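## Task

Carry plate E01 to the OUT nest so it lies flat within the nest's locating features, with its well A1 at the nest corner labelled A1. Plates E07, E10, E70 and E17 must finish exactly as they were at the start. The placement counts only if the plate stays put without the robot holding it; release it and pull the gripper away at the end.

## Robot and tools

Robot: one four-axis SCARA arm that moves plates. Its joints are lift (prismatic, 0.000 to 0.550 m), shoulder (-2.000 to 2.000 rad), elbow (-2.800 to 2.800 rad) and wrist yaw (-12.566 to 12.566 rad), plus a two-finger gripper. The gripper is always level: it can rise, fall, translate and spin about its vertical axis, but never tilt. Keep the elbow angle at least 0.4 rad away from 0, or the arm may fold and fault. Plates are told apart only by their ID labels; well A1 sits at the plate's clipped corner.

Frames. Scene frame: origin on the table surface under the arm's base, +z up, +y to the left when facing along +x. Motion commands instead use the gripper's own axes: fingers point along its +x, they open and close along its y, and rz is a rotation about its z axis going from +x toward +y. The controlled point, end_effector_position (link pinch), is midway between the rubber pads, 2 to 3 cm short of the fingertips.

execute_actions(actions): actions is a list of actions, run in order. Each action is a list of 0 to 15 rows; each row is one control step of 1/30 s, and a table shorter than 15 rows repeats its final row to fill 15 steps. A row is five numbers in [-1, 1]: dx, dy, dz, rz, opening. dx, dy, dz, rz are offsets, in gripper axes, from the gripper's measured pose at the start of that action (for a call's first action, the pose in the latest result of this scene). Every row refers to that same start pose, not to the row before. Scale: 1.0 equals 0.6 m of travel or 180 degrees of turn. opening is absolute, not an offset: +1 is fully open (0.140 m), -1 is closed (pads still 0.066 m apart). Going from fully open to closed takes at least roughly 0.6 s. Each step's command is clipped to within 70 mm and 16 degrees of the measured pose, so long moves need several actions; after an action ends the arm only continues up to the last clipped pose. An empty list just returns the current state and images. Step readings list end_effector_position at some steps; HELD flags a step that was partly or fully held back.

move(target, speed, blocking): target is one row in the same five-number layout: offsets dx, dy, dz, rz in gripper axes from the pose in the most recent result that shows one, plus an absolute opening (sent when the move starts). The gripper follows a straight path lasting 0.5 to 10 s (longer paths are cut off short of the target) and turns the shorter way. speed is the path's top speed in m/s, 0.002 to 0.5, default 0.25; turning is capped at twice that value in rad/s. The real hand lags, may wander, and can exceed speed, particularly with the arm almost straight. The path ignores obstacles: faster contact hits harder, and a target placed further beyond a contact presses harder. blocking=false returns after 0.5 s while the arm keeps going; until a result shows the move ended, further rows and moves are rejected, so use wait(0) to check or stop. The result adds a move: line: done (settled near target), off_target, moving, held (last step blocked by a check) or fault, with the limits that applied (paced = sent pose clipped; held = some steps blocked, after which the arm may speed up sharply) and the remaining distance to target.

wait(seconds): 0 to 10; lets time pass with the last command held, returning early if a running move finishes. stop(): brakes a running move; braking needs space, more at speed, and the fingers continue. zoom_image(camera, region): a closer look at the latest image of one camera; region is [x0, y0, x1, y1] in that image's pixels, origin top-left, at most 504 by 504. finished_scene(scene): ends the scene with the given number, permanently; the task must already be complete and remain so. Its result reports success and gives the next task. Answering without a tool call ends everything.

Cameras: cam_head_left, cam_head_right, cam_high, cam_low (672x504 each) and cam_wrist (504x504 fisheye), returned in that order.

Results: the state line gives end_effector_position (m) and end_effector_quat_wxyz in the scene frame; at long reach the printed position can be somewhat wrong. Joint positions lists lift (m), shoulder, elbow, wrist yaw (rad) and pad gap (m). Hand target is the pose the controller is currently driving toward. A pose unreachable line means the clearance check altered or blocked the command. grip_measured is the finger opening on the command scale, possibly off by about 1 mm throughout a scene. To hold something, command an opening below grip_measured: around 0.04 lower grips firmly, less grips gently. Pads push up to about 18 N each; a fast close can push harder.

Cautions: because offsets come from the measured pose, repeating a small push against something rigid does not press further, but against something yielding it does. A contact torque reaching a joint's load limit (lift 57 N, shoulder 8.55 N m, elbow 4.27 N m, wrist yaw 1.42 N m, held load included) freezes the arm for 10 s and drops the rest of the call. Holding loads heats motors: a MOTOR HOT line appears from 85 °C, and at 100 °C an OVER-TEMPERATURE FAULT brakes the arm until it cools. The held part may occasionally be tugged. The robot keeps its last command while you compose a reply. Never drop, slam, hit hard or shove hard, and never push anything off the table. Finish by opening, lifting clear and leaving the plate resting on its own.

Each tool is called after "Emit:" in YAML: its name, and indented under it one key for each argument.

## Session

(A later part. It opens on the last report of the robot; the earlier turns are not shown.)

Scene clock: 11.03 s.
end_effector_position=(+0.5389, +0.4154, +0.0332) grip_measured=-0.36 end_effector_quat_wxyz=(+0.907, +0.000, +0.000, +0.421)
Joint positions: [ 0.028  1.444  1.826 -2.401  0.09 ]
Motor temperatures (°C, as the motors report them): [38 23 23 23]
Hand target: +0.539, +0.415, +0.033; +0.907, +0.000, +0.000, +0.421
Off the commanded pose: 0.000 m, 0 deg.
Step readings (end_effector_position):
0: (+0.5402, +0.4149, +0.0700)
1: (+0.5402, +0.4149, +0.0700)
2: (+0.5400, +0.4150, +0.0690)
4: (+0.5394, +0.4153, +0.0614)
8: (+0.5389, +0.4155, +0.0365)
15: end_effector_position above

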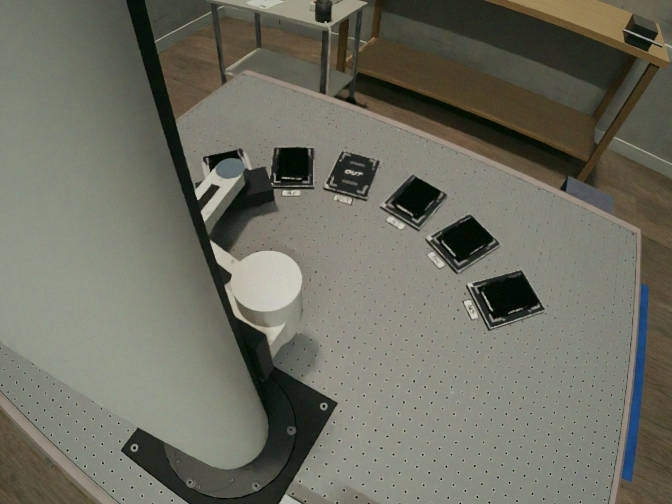

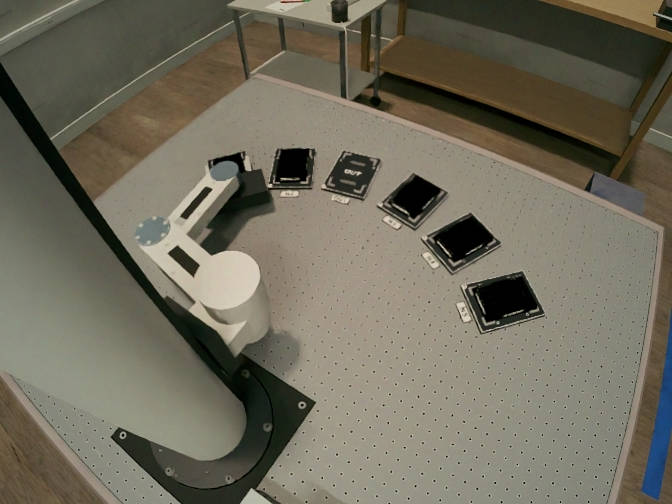

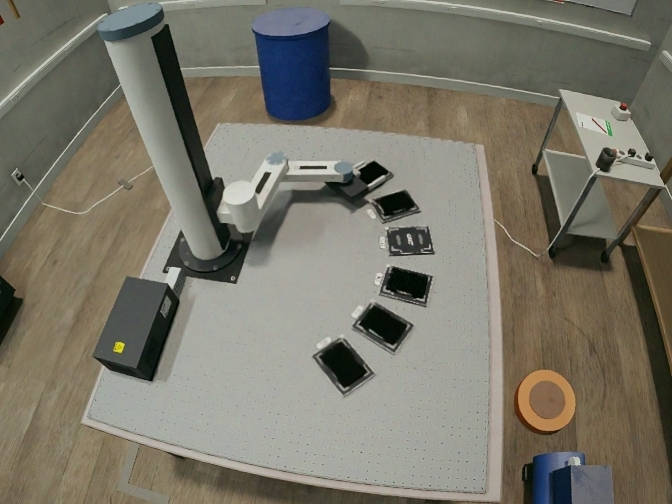

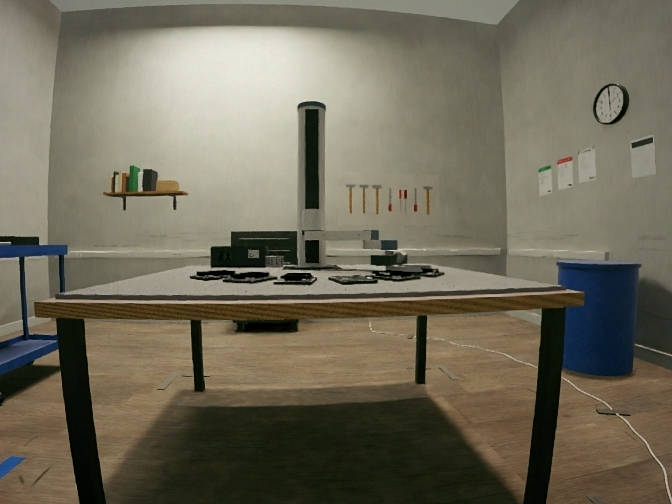

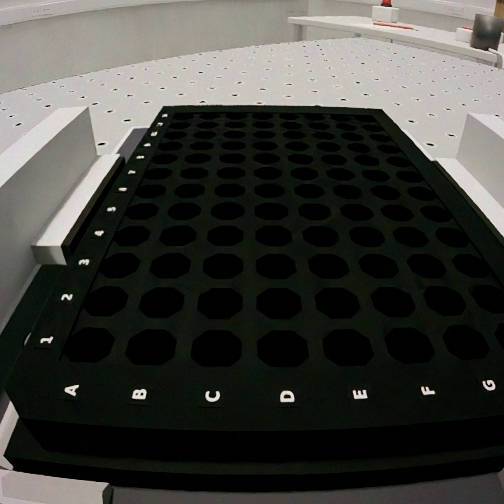

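Emit:
execute_actions:
  actions:
    - [[0,0,0,0,-0.44],[0,0,0,0,-0.50],[0,0,0,0,-0.53],[0,0,0,0,-0.55],[0,0,0,0,-0.56],[0,0,0,0,-0.57],[0,0,0,0,-0.58],[0,0,0,0,-0.59],[0,0,0,0,-0.60],[0,0,0,0,-0.61],[0,0,0,0,-0.62],[0,0,0,0,-0.63],[0,0,0,0,-0.635]]

Scene clock: 12.20 s.
end_effector_position=(+0.5389, +0.4154, +0.0332) grip_measured=-0.59 end_effector_quat_wxyz=(+0.907, +0.000, +0.000, +0.421)
Joint positions: [ 0.028  1.444  1.826 -2.401  0.081]
Motor temperatures (°C, as the motors report them): [38 23 23 23]
Hand target: +0.539, +0.415, +0.033; +0.907, +0.000, +0.000, +0.421
Off the commanded pose: 0.000 m, 0 deg.
Step readings (end_effector_position):
0: (+0.5389, +0.4154, +0.0332)
1: (+0.5389, +0.4154, +0.0332)
2: (+0.5389, +0.4154, +0.0332)
4: (+0.5389, +0.4154, +0.0332)
8: (+0.5389, +0.4154, +0.0332)
15: end_effector_position above

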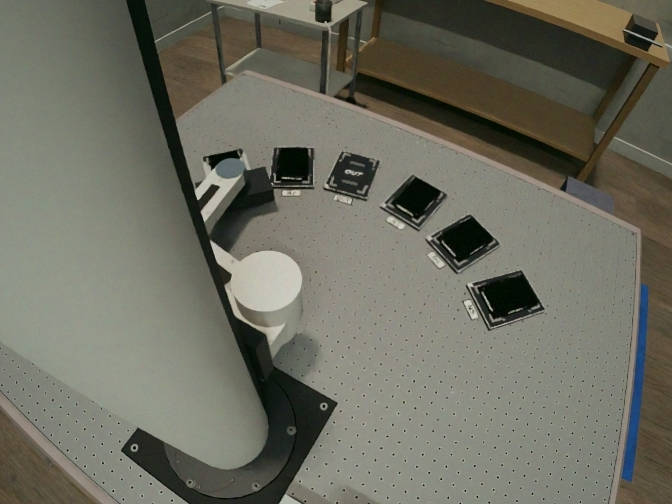

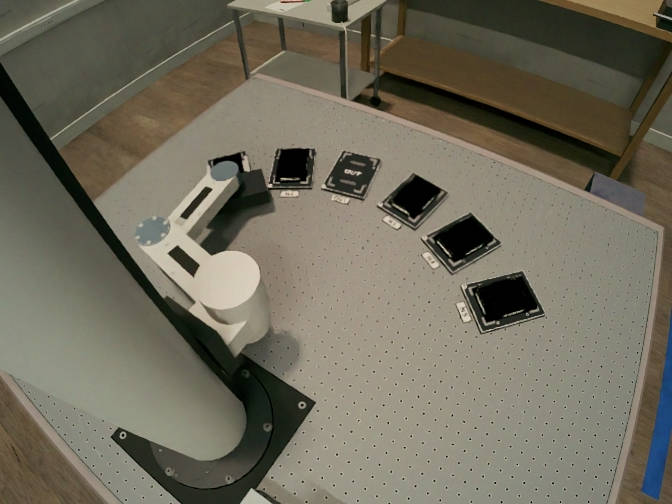

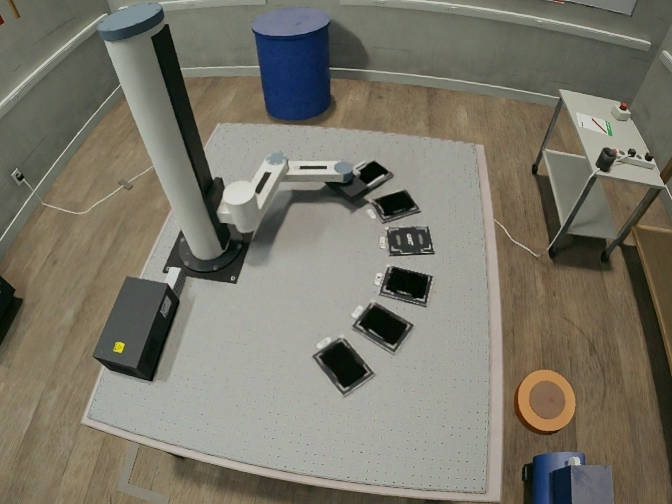

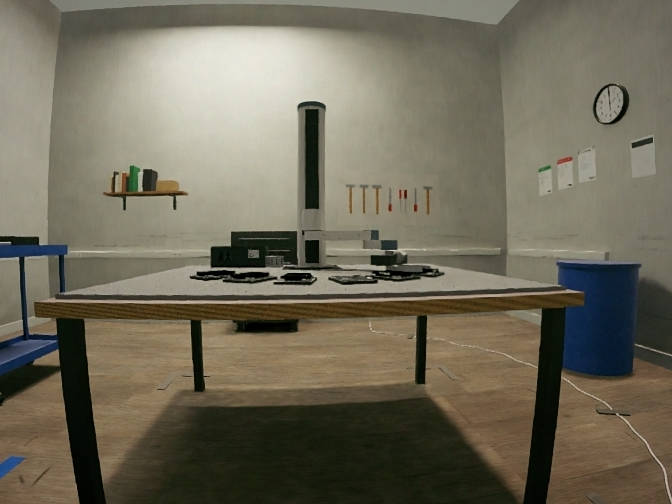

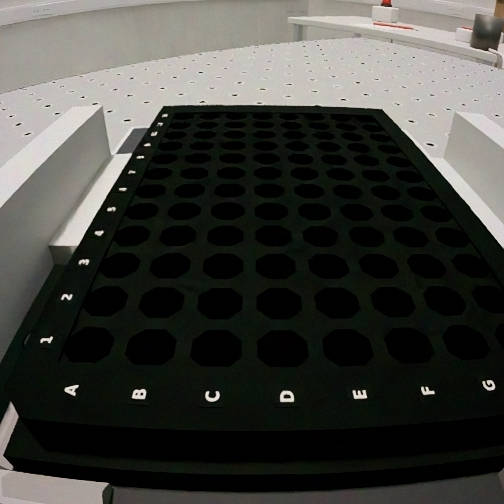

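Emit:
execute_actions:
  actions:
    - [[0,0,0.02,0,-0.635],[0,0,0.035,0,-0.635],[0,0,0.05,0,-0.635],[0,0,0.05,0,-0.635],[0,0,0.05,0,-0.635],[0,0,0.05,0,-0.635],[0,0,0.05,0,-0.635],[0,0,0.05,0,-0.635],[-0.003,-0.05,0.05,-0.0175,-0.635],[-0.008,-0.10,0.05,-0.035,-0.635],[-0.0168,-0.1597,0.05,-0.0556,-0.635]]

Scene clock: 13.37 s.
end_effector_position=(+0.5856, +0.3612, +0.0632) grip_measured=-0.59 end_effector_quat_wxyz=(+0.936, +0.000, +0.000, +0.353)
Joint positions: [ 0.058  1.335  1.793 -2.406  0.081]
Motor temperatures (°C, as the motors report them): [38 23 23 23]
Hand target: +0.602, +0.344, +0.063; +0.940, +0.000, +0.000, +0.340
Off the commanded pose: 0.025 m, 2 deg.
Step readings (end_effector_position):
0: (+0.5389, +0.4154, +0.0332)
1: (+0.5389, +0.4154, +0.0332)
2: (+0.5389, +0.4154, +0.0342)
4: (+0.5389, +0.4154, +0.0417)
8: (+0.5389, +0.4154, +0.0625)
15: end_effector_position above

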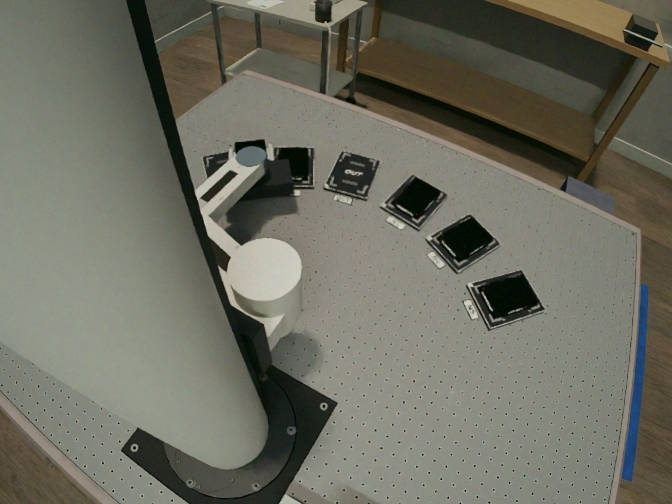

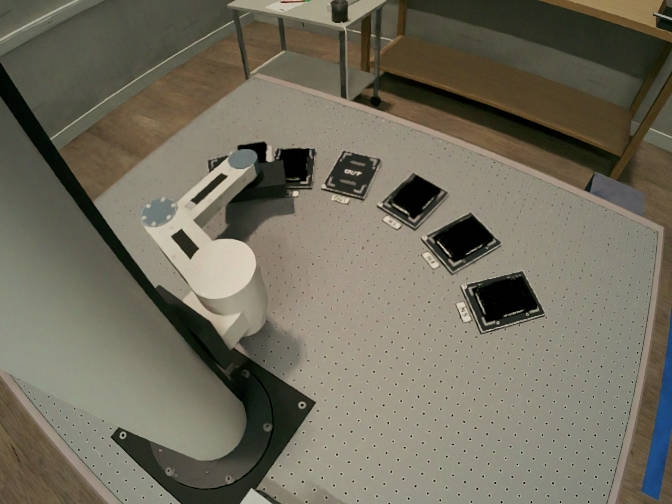

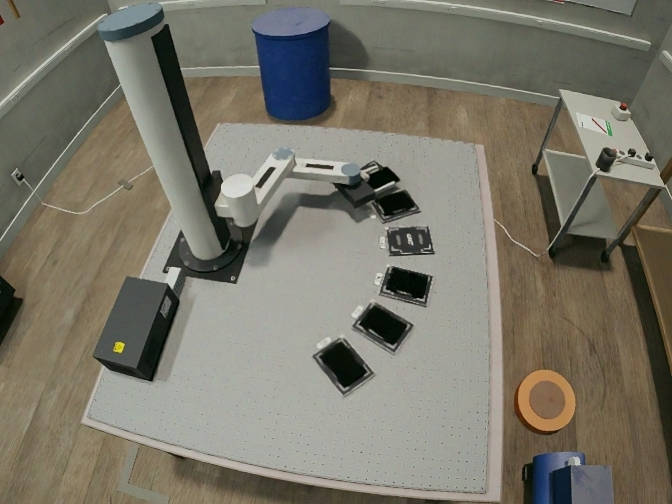

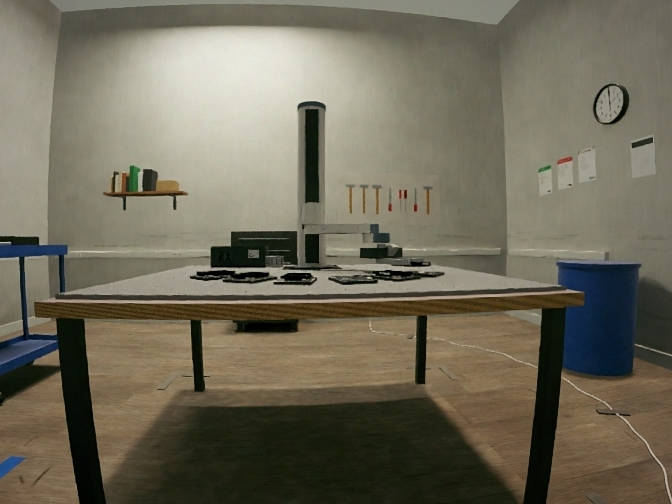

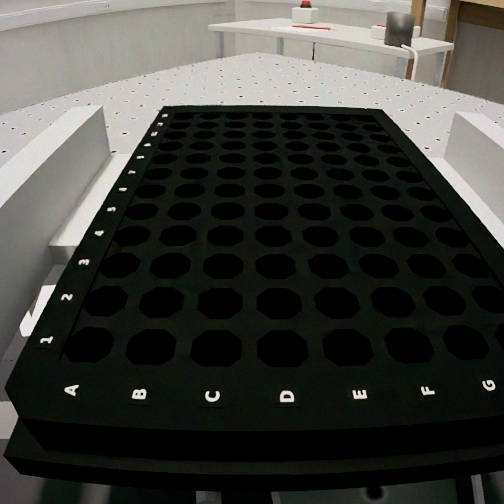

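Emit:
execute_actions:
  actions: []

Scene clock: 20.77 s.
end_effector_position=(+0.6023, +0.3442, +0.0632) grip_measured=-0.59 end_effector_quat_wxyz=(+0.940, +0.000, +0.000, +0.340)
Joint positions: [ 0.058  1.281  1.804 -2.391  0.081]
Motor temperatures (°C, as the motors report them): [38 23 23 23]
Hand target: +0.602, +0.344, +0.063; +0.940, +0.000, +0.000, +0.340
Off the commanded pose: 0.004 m, 0 deg.

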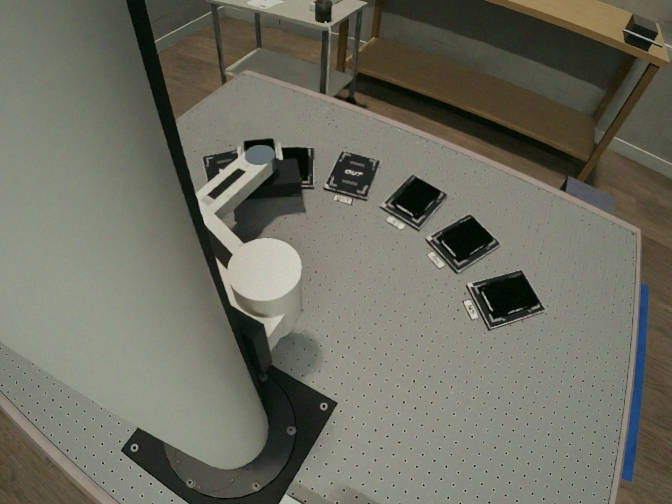

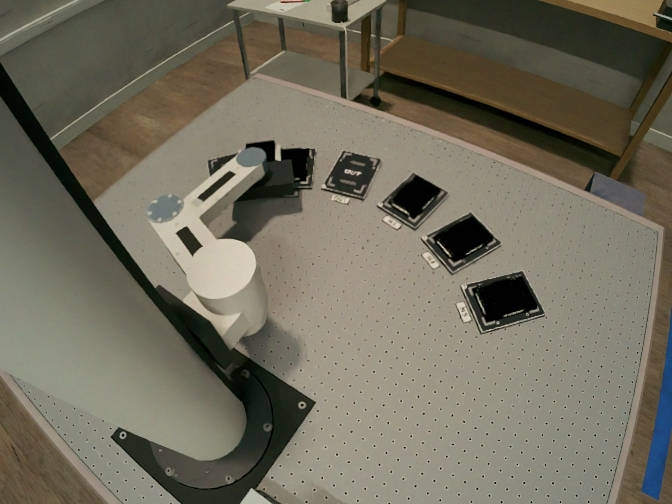

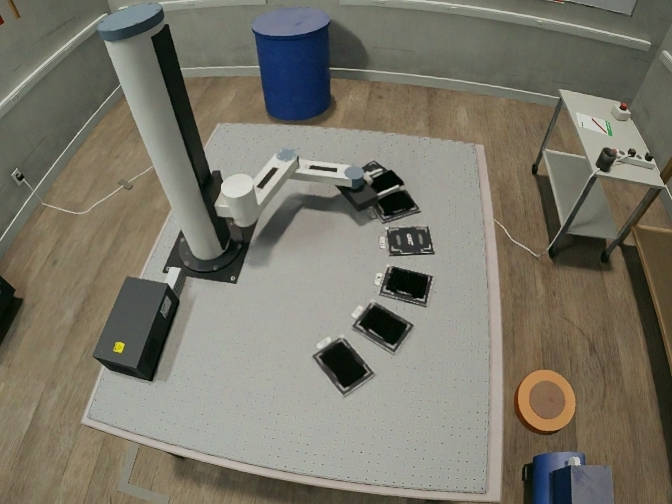

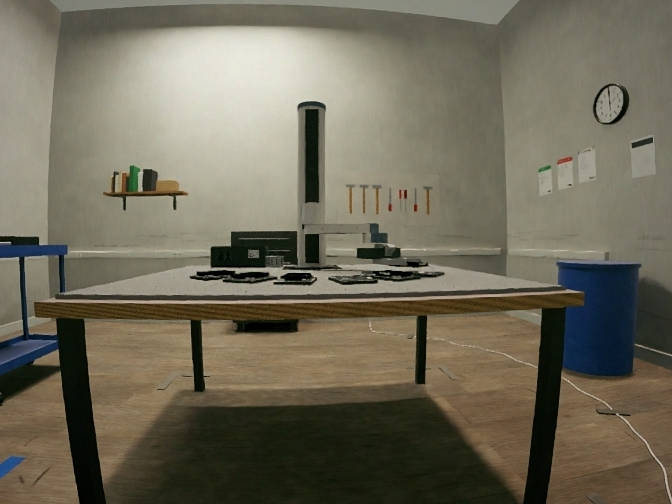

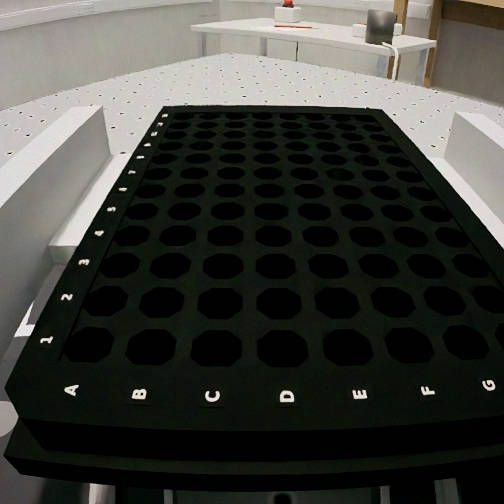

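Emit:
execute_actions:
  actions:
    - [[-0.0068,-0.1092,0,-0.040,-0.635],[-0.0079,-0.1179,0,-0.0432,-0.635],[-0.0097,-0.1309,0,-0.048,-0.635],[-0.0132,-0.1525,0,-0.056,-0.635],[-0.0191,-0.1826,0,-0.0672,-0.635],[-0.027,-0.2167,0,-0.08,-0.635],[-0.0376,-0.2546,0,-0.0943,-0.635],[-0.0499,-0.2920,0,-0.1087,-0.635],[-0.0640,-0.3289,0,-0.1231,-0.635],[-0.0799,-0.3650,0,-0.1375,-0.635],[-0.0954,-0.3965,0,-0.1503,-0.635],[-0.1080,-0.4197,0,-0.1599,-0.635]]

Emit:
execute_actions:
  actions: []

Scene clock: 21.73 s.
end_effector_position=(+0.6881, +0.1530, +0.0632) grip_measured=-0.59 end_effector_quat_wxyz=(+0.995, +0.000, +0.000, +0.101)
Joint positions: [ 0.058  0.963  1.727 -2.488  0.081]
Motor temperatures (°C, as the motors report them): [38 23 23 23]
Hand target: +0.702, +0.108, +0.063; +0.996, +0.000, +0.000, +0.092
Off the commanded pose: 0.051 m, 1 deg.
Step readings (end_effector_position):
0: (+0.6023, +0.3442, +0.0632)
1: (+0.6024, +0.3441, +0.0632)
2: (+0.6036, +0.3425, +0.0632)
4: (+0.6133, +0.3279, +0.0632)
8: (+0.6466, +0.2667, +0.0632)
15: end_effector_position above

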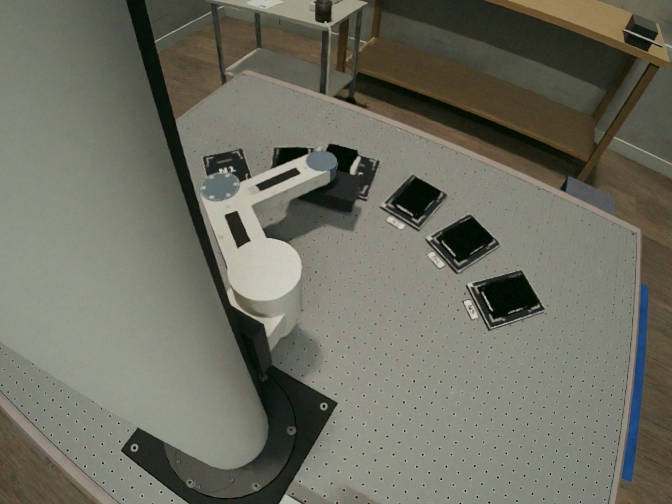

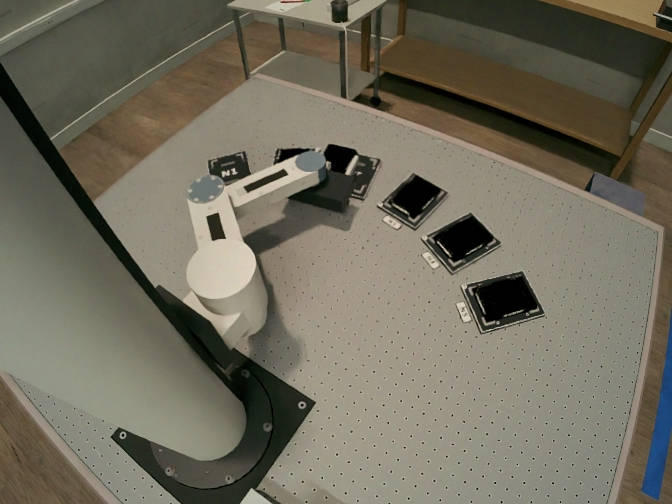

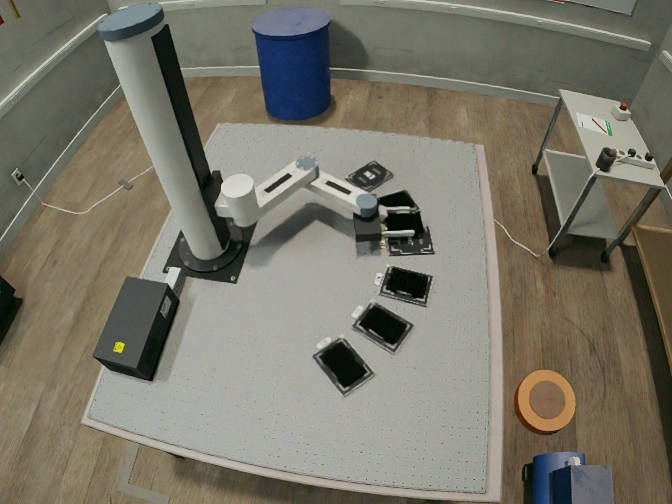

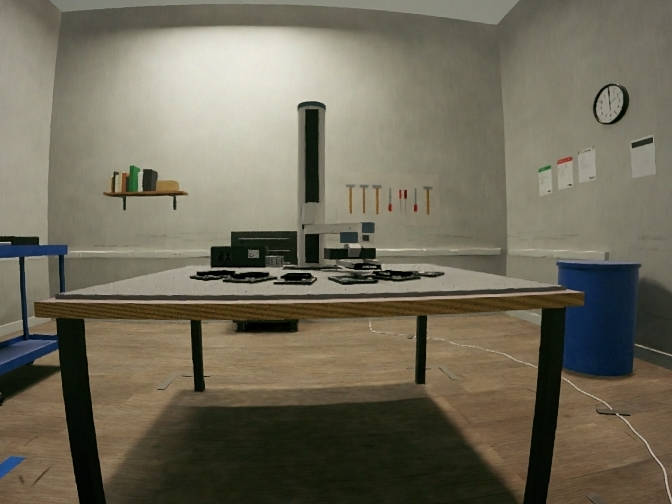

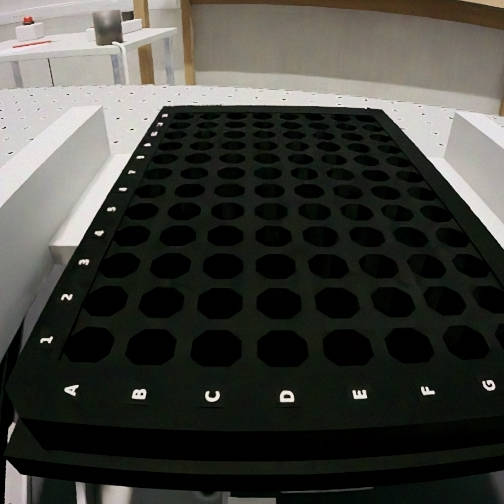

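Scene clock: 21.73 s.
end_effector_position=(+0.6881, +0.1530, +0.0632) grip_measured=-0.59 end_effector_quat_wxyz=(+0.995, +0.000, +0.000, +0.101)
Joint positions: [ 0.058  0.963  1.727 -2.488  0.081]
Motor temperatures (°C, as the motors report them): [38 23 23 23]
Hand target: +0.702, +0.108, +0.063; +0.996, +0.000, +0.000, +0.092
Off the commanded pose: 0.051 m, 1 deg.

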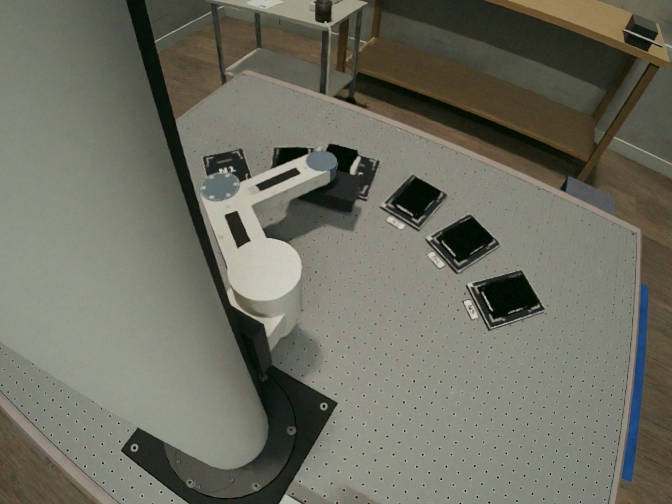

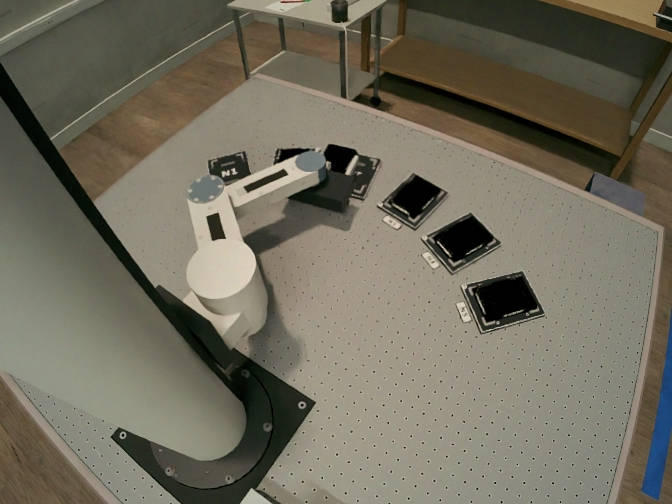

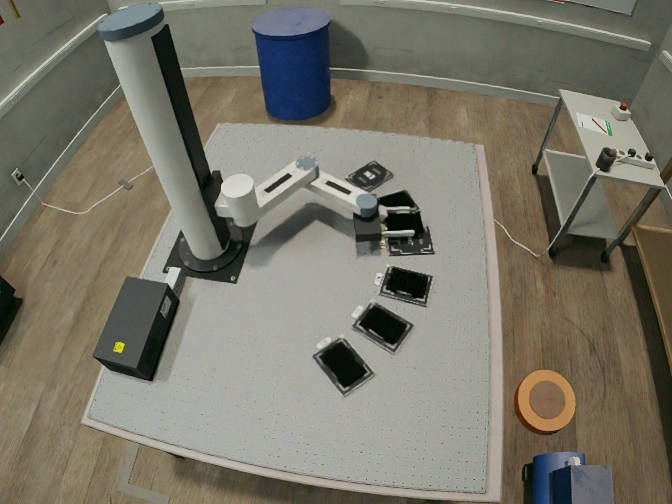

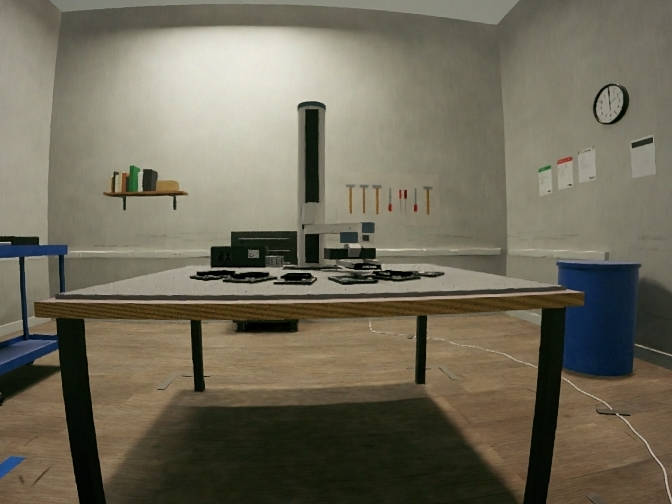

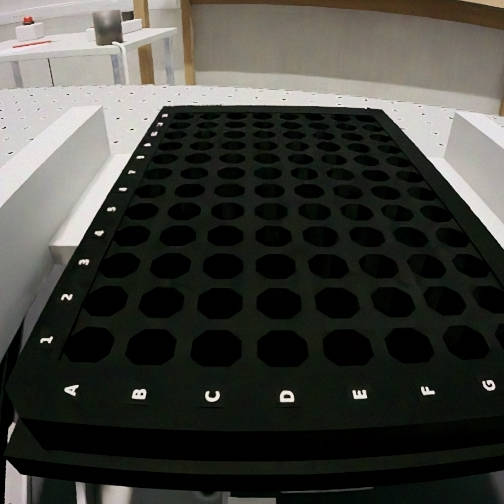

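Emit:
execute_actions:
  actions:
    - [[0.0270,-0.08005,-0.01,-0.0032,-0.635],[0.0270,-0.08005,-0.02,-0.0032,-0.635],[0.0270,-0.08005,-0.03,-0.0032,-0.635],[0.0270,-0.08005,-0.0375,-0.0032,-0.635]]

Scene clock: 22.80 s.
end_effector_position=(+0.7135, +0.1091, +0.0407) grip_measured=-0.59 end_effector_quat_wxyz=(+0.995, +0.000, +0.000, +0.096)
Joint positions: [ 0.036  0.809  1.809 -2.426  0.081]
Motor temperatures (°C, as the motors report them): [38 23 23 23]
Hand target: +0.714, +0.109, +0.041; +0.995, +0.000, +0.000, +0.096
Off the commanded pose: 0.000 m, 0 deg.
Step readings (end_effector_position):
0: (+0.7025, +0.1079, +0.0632)
1: (+0.7025, +0.1079, +0.0632)
2: (+0.7039, +0.1083, +0.0625)
4: (+0.7100, +0.1089, +0.0562)
8: (+0.7134, +0.1091, +0.0404)
15: end_effector_position above

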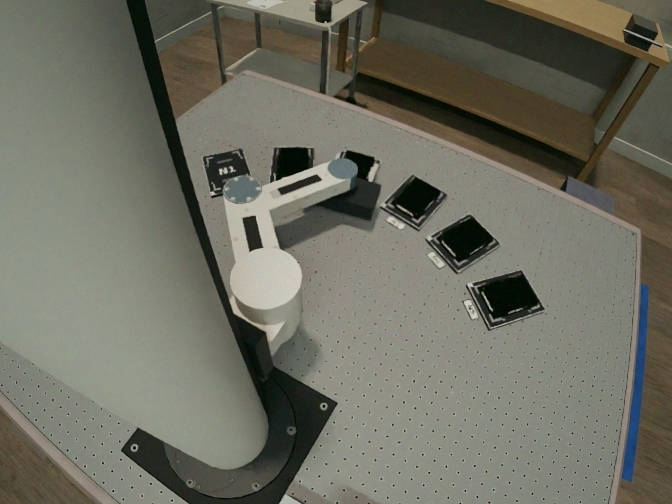

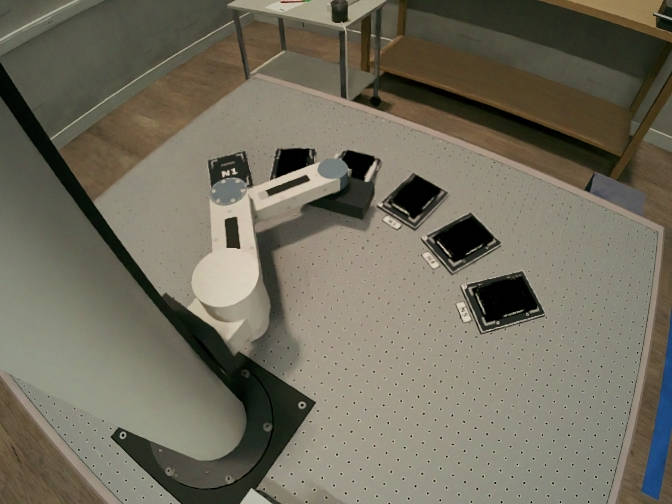

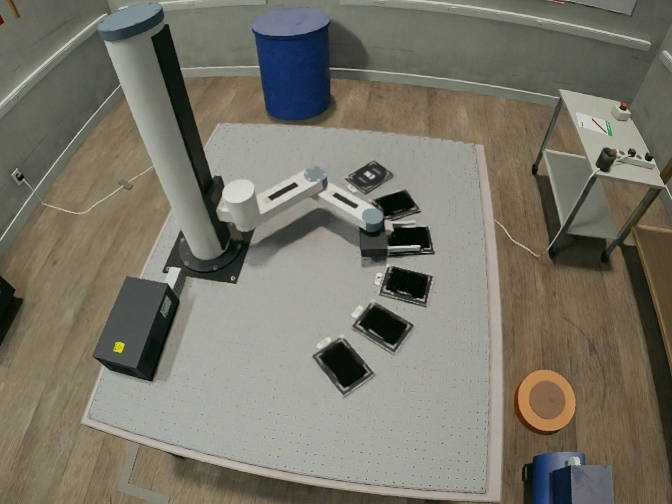

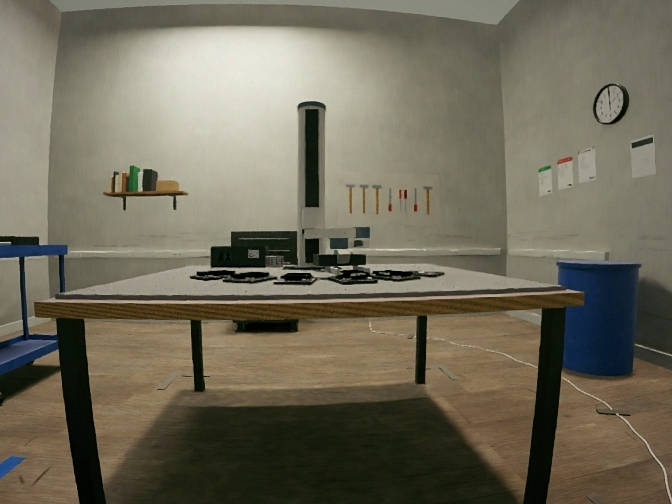

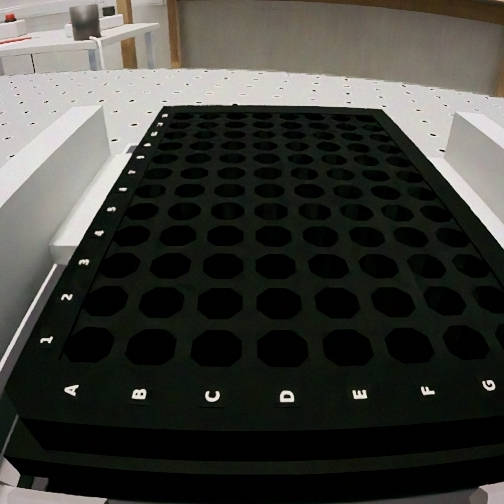

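Emit:
zoom_image:
  camera: "cam_wrist"
  region: [100, 120, 160, 170]

Emit:
zoom_image:
  camera: "cam_wrist"
  region: [0, 430, 140, 504]

Emit:
zoom_image:
  camera: "cam_wrist"
  region: [400, 450, 504, 504]

Emit:
zoom_image:
  camera: "cam_wrist"
  region: [0, 230, 110, 400]

Emit:
zoom_image:
  camera: "cam_low"
  region: [310, 250, 400, 295]

Emit:
zoom_image:
  camera: "cam_high"
  region: [370, 210, 450, 270]

Region (100, 120, 160, 170) of cam_wrist's 504x504 image, scaled by 8.400, with more detail than that image has.

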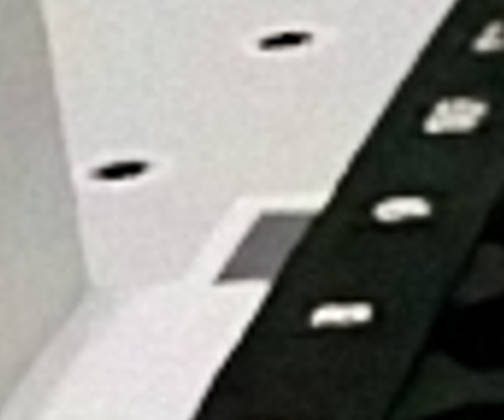

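Region (0, 430, 140, 504) of cam_wrist's 504x504 image, scaled by 3.600, with more detail than that image has; it fills the top 266 rows of this view, and the rest is white.

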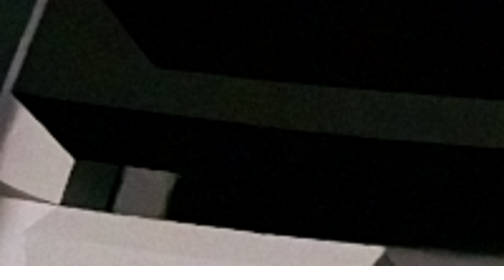

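Region (400, 450, 504, 504) of cam_wrist's 504x504 image, scaled by 4.846, with more detail than that image has; it fills the top 262 rows of this view, and the rest is white.

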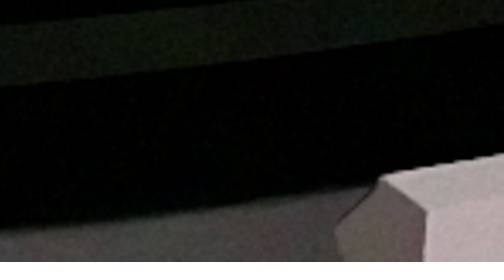

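Region (0, 230, 110, 400) of cam_wrist's 504x504 image, scaled by 2.965, with more detail than that image has; it fills the left 326 columns of this view, and the rest is white.

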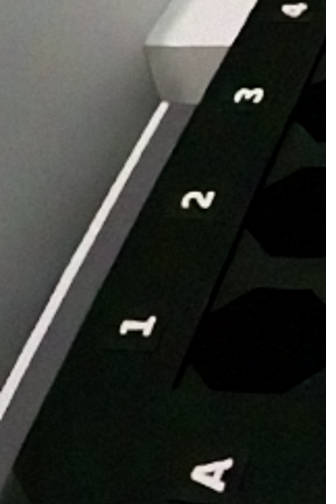

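Region (310, 250, 400, 295) of cam_low's 672x504 image, scaled by 5.600, with more detail than that image has.

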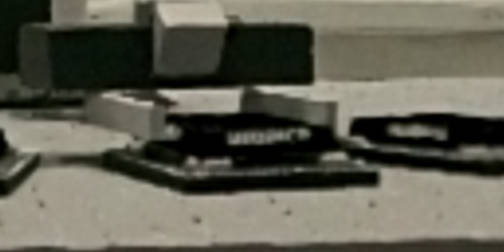

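Region (370, 210, 450, 270) of cam_high's 672x504 image, scaled by 6.300, with more detail than that image has; it fills the top 378 rows of this view, and the rest is white.

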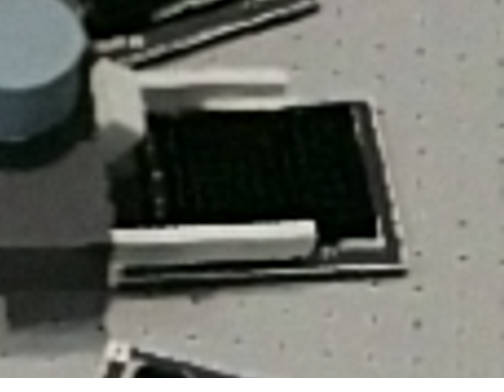

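Emit:
execute_actions:
  actions:
    - [[0,0.0038,0,0,-0.635],[0,0.0038,0,0,-0.635],[0,0.0038,0,0,-0.635],[0,0.0038,0,0,-0.635],[0,0.0038,0,0,-0.635],[0,0.0038,-0.001,0,-0.635],[0,0.0038,-0.002,0,-0.635],[0,0.0038,-0.003,0,-0.635],[0,0.0038,-0.004,0,-0.635]]

Emit:
zoom_image:
  camera: "cam_wrist"
  region: [100, 110, 170, 170]

Emit:
zoom_image:
  camera: "cam_wrist"
  region: [0, 430, 140, 504]

Emit:
zoom_image:
  camera: "cam_wrist"
  region: [430, 450, 504, 504]

Emit:
zoom_image:
  camera: "cam_wrist"
  region: [0, 230, 110, 400]

Scene clock: 24.57 s.
end_effector_position=(+0.7131, +0.1116, +0.0382) grip_measured=-0.59 end_effector_quat_wxyz=(+0.995, +0.000, +0.000, +0.096)
Joint positions: [ 0.033  0.815  1.809 -2.432  0.081]
Motor temperatures (°C, as the motors report them): [38 23 23 23]
Hand target: +0.713, +0.111, +0.038; +0.995, +0.000, +0.000, +0.096
Off the commanded pose: 0.000 m, 0 deg.
Step readings (end_effector_position):
0: (+0.7135, +0.1091, +0.0407)
1: (+0.7135, +0.1091, +0.0407)
2: (+0.7132, +0.1102, +0.0407)
4: (+0.7131, +0.1116, +0.0407)
8: (+0.7131, +0.1116, +0.0395)
15: end_effector_position above

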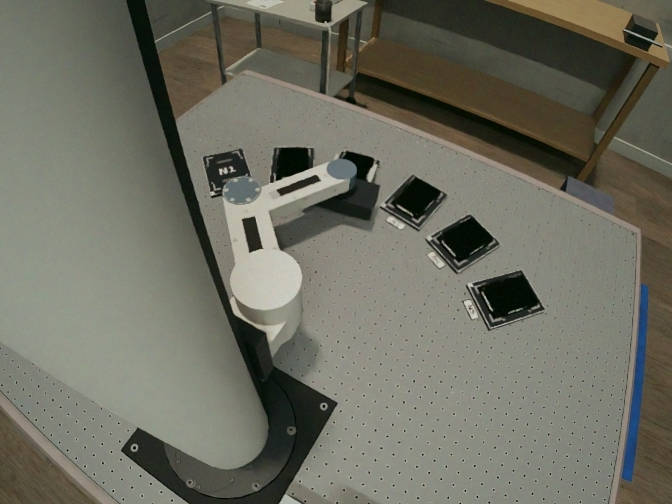

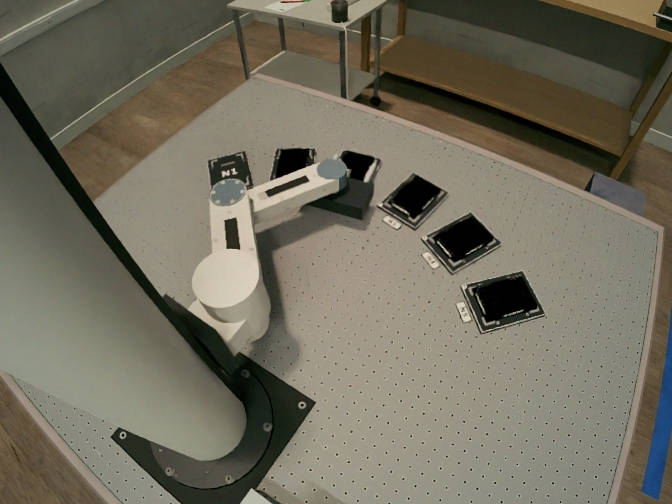

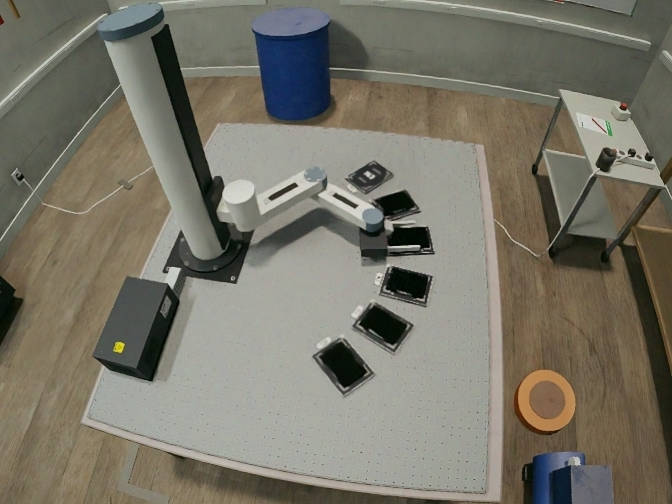

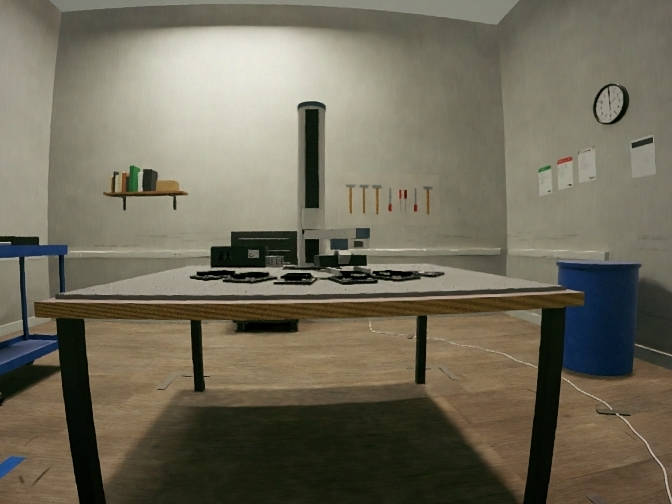

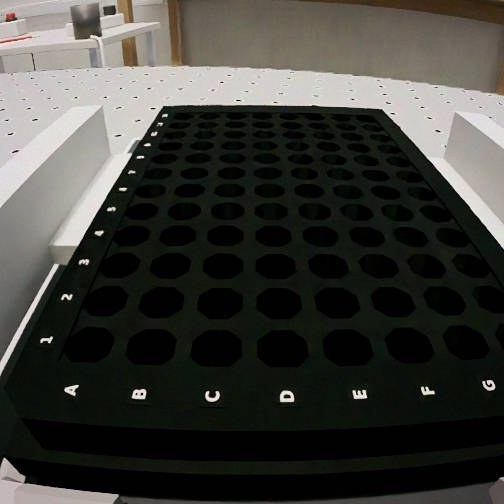

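Region (100, 110, 170, 170) of cam_wrist's 504x504 image, scaled by 7.200, with more detail than that image has; it fills the top 432 rows of this view, and the rest is white.

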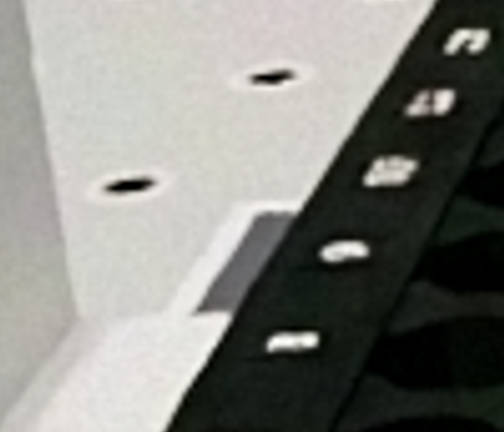

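Region (0, 430, 140, 504) of cam_wrist's 504x504 image, scaled by 3.600, with more detail than that image has; it fills the top 266 rows of this view, and the rest is white.

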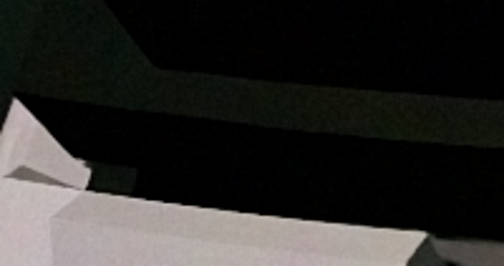

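Region (430, 450, 504, 504) of cam_wrist's 504x504 image, scaled by 6.811, with more detail than that image has; it fills the top 368 rows of this view, and the rest is white.

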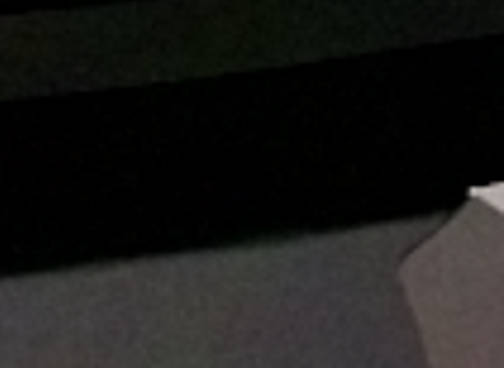

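Region (0, 230, 110, 400) of cam_wrist's 504x504 image, scaled by 2.965, with more detail than that image has; it fills the left 326 columns of this view, and the rest is white.

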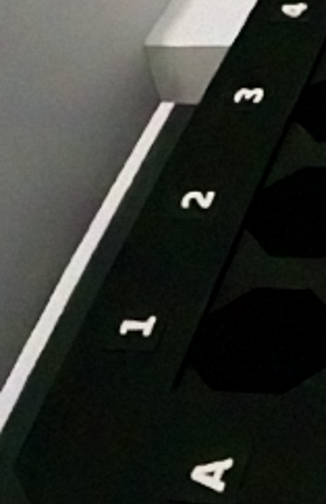

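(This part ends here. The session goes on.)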